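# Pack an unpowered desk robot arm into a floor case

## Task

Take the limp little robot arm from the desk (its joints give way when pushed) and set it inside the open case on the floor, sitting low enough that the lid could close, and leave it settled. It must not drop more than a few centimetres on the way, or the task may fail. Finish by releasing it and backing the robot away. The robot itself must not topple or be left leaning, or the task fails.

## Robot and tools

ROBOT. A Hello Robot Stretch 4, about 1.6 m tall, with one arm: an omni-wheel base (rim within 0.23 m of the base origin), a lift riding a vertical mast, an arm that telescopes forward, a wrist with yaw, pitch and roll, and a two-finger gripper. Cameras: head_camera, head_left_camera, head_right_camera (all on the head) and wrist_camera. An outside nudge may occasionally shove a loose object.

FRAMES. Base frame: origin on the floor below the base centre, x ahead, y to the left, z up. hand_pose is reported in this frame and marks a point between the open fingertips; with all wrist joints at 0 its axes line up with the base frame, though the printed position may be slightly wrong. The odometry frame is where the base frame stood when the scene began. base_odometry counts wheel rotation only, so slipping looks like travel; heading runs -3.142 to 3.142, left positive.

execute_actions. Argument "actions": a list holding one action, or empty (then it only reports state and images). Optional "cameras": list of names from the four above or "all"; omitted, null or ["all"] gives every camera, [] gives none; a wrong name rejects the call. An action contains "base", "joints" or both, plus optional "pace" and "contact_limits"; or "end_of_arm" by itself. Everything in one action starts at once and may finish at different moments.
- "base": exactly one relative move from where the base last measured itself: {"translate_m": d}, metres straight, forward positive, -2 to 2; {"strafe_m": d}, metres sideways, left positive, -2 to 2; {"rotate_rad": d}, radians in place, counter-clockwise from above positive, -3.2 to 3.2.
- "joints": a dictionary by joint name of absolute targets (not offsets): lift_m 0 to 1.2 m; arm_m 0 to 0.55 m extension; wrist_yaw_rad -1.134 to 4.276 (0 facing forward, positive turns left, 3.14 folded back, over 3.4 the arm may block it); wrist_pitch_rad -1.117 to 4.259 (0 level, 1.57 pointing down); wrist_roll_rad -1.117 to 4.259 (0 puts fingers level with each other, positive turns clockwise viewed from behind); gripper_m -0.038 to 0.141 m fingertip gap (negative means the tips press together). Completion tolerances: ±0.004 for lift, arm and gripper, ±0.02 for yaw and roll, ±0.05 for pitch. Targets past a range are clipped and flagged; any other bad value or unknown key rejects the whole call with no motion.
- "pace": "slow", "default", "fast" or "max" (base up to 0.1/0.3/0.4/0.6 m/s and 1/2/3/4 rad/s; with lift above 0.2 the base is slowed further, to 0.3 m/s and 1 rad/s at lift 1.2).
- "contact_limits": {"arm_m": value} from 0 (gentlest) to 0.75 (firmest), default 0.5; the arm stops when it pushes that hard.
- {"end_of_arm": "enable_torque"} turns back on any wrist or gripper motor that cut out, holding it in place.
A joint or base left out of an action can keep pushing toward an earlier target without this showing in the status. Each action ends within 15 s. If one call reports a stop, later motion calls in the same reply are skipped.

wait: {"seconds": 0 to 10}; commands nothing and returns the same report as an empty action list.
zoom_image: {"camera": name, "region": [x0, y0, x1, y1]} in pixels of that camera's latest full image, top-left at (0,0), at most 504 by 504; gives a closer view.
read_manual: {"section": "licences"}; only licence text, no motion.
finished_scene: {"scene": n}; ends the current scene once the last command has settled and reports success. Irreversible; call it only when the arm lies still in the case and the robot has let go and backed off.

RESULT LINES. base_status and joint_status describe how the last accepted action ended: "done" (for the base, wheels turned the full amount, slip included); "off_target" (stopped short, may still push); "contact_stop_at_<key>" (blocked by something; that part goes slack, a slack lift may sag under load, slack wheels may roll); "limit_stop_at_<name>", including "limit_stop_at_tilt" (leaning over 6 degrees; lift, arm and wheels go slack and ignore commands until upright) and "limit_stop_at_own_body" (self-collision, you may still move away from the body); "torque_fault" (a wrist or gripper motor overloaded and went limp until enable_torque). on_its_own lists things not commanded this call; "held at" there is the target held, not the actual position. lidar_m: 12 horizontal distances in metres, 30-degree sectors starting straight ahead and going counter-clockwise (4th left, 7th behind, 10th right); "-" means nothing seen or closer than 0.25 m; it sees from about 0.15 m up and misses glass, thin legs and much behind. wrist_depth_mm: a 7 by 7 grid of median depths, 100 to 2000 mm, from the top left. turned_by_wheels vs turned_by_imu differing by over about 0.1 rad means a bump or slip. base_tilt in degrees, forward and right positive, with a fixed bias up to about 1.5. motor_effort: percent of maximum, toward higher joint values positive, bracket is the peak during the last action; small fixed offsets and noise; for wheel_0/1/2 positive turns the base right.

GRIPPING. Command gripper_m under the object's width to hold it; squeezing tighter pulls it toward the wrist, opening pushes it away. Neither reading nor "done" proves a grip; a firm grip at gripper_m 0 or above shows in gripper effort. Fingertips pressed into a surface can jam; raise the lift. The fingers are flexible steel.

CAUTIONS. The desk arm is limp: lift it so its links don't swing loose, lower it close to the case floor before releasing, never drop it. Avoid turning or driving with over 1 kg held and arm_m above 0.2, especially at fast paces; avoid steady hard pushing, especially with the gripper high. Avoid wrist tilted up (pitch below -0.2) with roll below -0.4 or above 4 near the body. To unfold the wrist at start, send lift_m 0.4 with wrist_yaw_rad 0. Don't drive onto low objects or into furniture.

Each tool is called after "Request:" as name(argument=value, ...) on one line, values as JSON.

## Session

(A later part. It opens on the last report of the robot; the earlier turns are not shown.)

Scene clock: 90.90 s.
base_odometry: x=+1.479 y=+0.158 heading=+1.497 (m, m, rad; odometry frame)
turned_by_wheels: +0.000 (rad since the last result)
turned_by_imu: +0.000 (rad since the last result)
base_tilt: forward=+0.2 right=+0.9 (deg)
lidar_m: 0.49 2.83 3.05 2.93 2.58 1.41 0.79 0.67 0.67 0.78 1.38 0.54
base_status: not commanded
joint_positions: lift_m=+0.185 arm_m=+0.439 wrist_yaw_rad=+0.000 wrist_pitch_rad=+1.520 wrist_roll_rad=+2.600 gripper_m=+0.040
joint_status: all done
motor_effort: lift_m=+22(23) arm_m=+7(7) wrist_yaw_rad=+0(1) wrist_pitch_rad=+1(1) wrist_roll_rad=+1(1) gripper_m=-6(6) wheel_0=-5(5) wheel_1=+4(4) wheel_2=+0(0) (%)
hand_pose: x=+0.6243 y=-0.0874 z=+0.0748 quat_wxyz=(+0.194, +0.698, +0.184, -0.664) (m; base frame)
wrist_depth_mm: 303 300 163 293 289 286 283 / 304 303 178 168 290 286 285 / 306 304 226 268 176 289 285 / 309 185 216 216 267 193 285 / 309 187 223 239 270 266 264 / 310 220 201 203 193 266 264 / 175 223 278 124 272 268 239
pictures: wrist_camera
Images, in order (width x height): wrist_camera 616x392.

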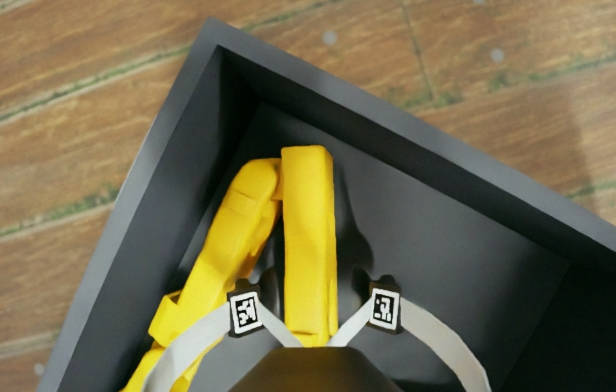

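Request:
execute_actions(actions=[{"joints":{"lift_m":0.42},"pace":"fast"}], cameras=[])

Request:
execute_actions(actions=[{"joints":{"arm_m":0.08},"base":{"translate_m":-0.2},"pace":"fast"}], cameras=["head_camera"])

Request:
zoom_image(camera="head_camera", region=[150, 310, 290, 450])

Scene clock: 96.67 s.
base_odometry: x=+1.479 y=+0.158 heading=+1.497 (m, m, rad; odometry frame)
turned_by_wheels: +0.000 (rad since the last result)
turned_by_imu: +0.000 (rad since the last result)
base_tilt: forward=+0.3 right=+0.9 (deg)
lidar_m: 0.50 2.87 3.03 2.93 2.61 1.41 0.76 0.66 0.68 0.78 1.37 0.53
base_status: not commanded
joint_positions: lift_m=+0.420 arm_m=+0.439 wrist_yaw_rad=+0.000 wrist_pitch_rad=+1.520 wrist_roll_rad=+2.600 gripper_m=+0.040
joint_status: all done
motor_effort: lift_m=+22(22) arm_m=+6(7) wrist_yaw_rad=+0(0) wrist_pitch_rad=+0(3) wrist_roll_rad=+1(1) gripper_m=-6(4) wheel_0=-5(5) wheel_1=+4(3) wheel_2=+0(0) (%)
hand_pose: x=+0.6243 y=-0.0874 z=+0.3098 quat_wxyz=(+0.194, +0.698, +0.184, -0.664) (m; base frame)
wrist_depth_mm: 549 544 535 530 521 512 508 / 549 549 539 530 525 517 508 / 554 549 539 517 521 525 517 / 559 549 544 452 504 525 517 / 564 554 492 508 504 407 377 / 559 559 202 459 192 379 338 / 559 554 469 124 427 351 309
pictures: none
No camera images: the call's "cameras" was empty. Leave "cameras" out to get every camera's image.

Scene clock: 98.50 s.
base_odometry: x=+1.464 y=-0.041 heading=+1.496 (m, m, rad; odometry frame)
turned_by_wheels: +0.000 (rad since the last result)
turned_by_imu: +0.000 (rad since the last result)
base_tilt: forward=+0.2 right=+0.9 (deg)
lidar_m: 0.68 3.16 3.18 2.77 2.49 1.12 0.63 0.55 0.54 0.63 1.11 1.54
base_status: done
joint_positions: lift_m=+0.420 arm_m=+0.081 wrist_yaw_rad=+0.000 wrist_pitch_rad=+1.520 wrist_roll_rad=+2.600 gripper_m=+0.040
joint_status: all done
motor_effort: lift_m=+22(22) arm_m=-7(7) wrist_yaw_rad=+0(1) wrist_pitch_rad=+1(0) wrist_roll_rad=+1(1) gripper_m=-8(5) wheel_0=-5(13) wheel_1=-2(9) wheel_2=+0(14) (%)
hand_pose: x=+0.2665 y=-0.0874 z=+0.3098 quat_wxyz=(+0.194, +0.698, +0.184, -0.664) (m; base frame)
wrist_depth_mm: 549 539 535 530 312 307 304 / 554 539 539 530 312 310 307 / 554 549 539 539 314 312 307 / 554 544 544 544 317 314 310 / 559 554 549 535 535 340 319 / 564 554 200 539 193 530 530 / 569 559 554 124 535 530 525
pictures: head_camera
Images, in order (width x height): head_camera 420x560.

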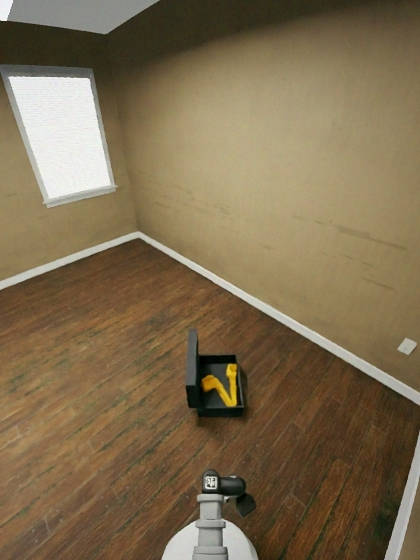

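Region (150, 310, 290, 450) of head_camera's 420x560 image, scaled by 3.600, with more detail than that image has.

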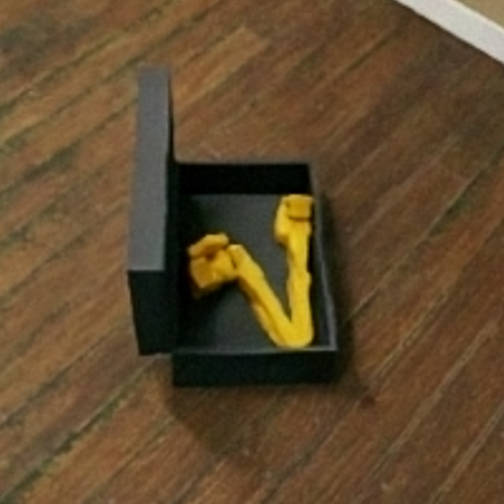

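Request:
finished_scene(scene=2)

The scene is finished: the task was done.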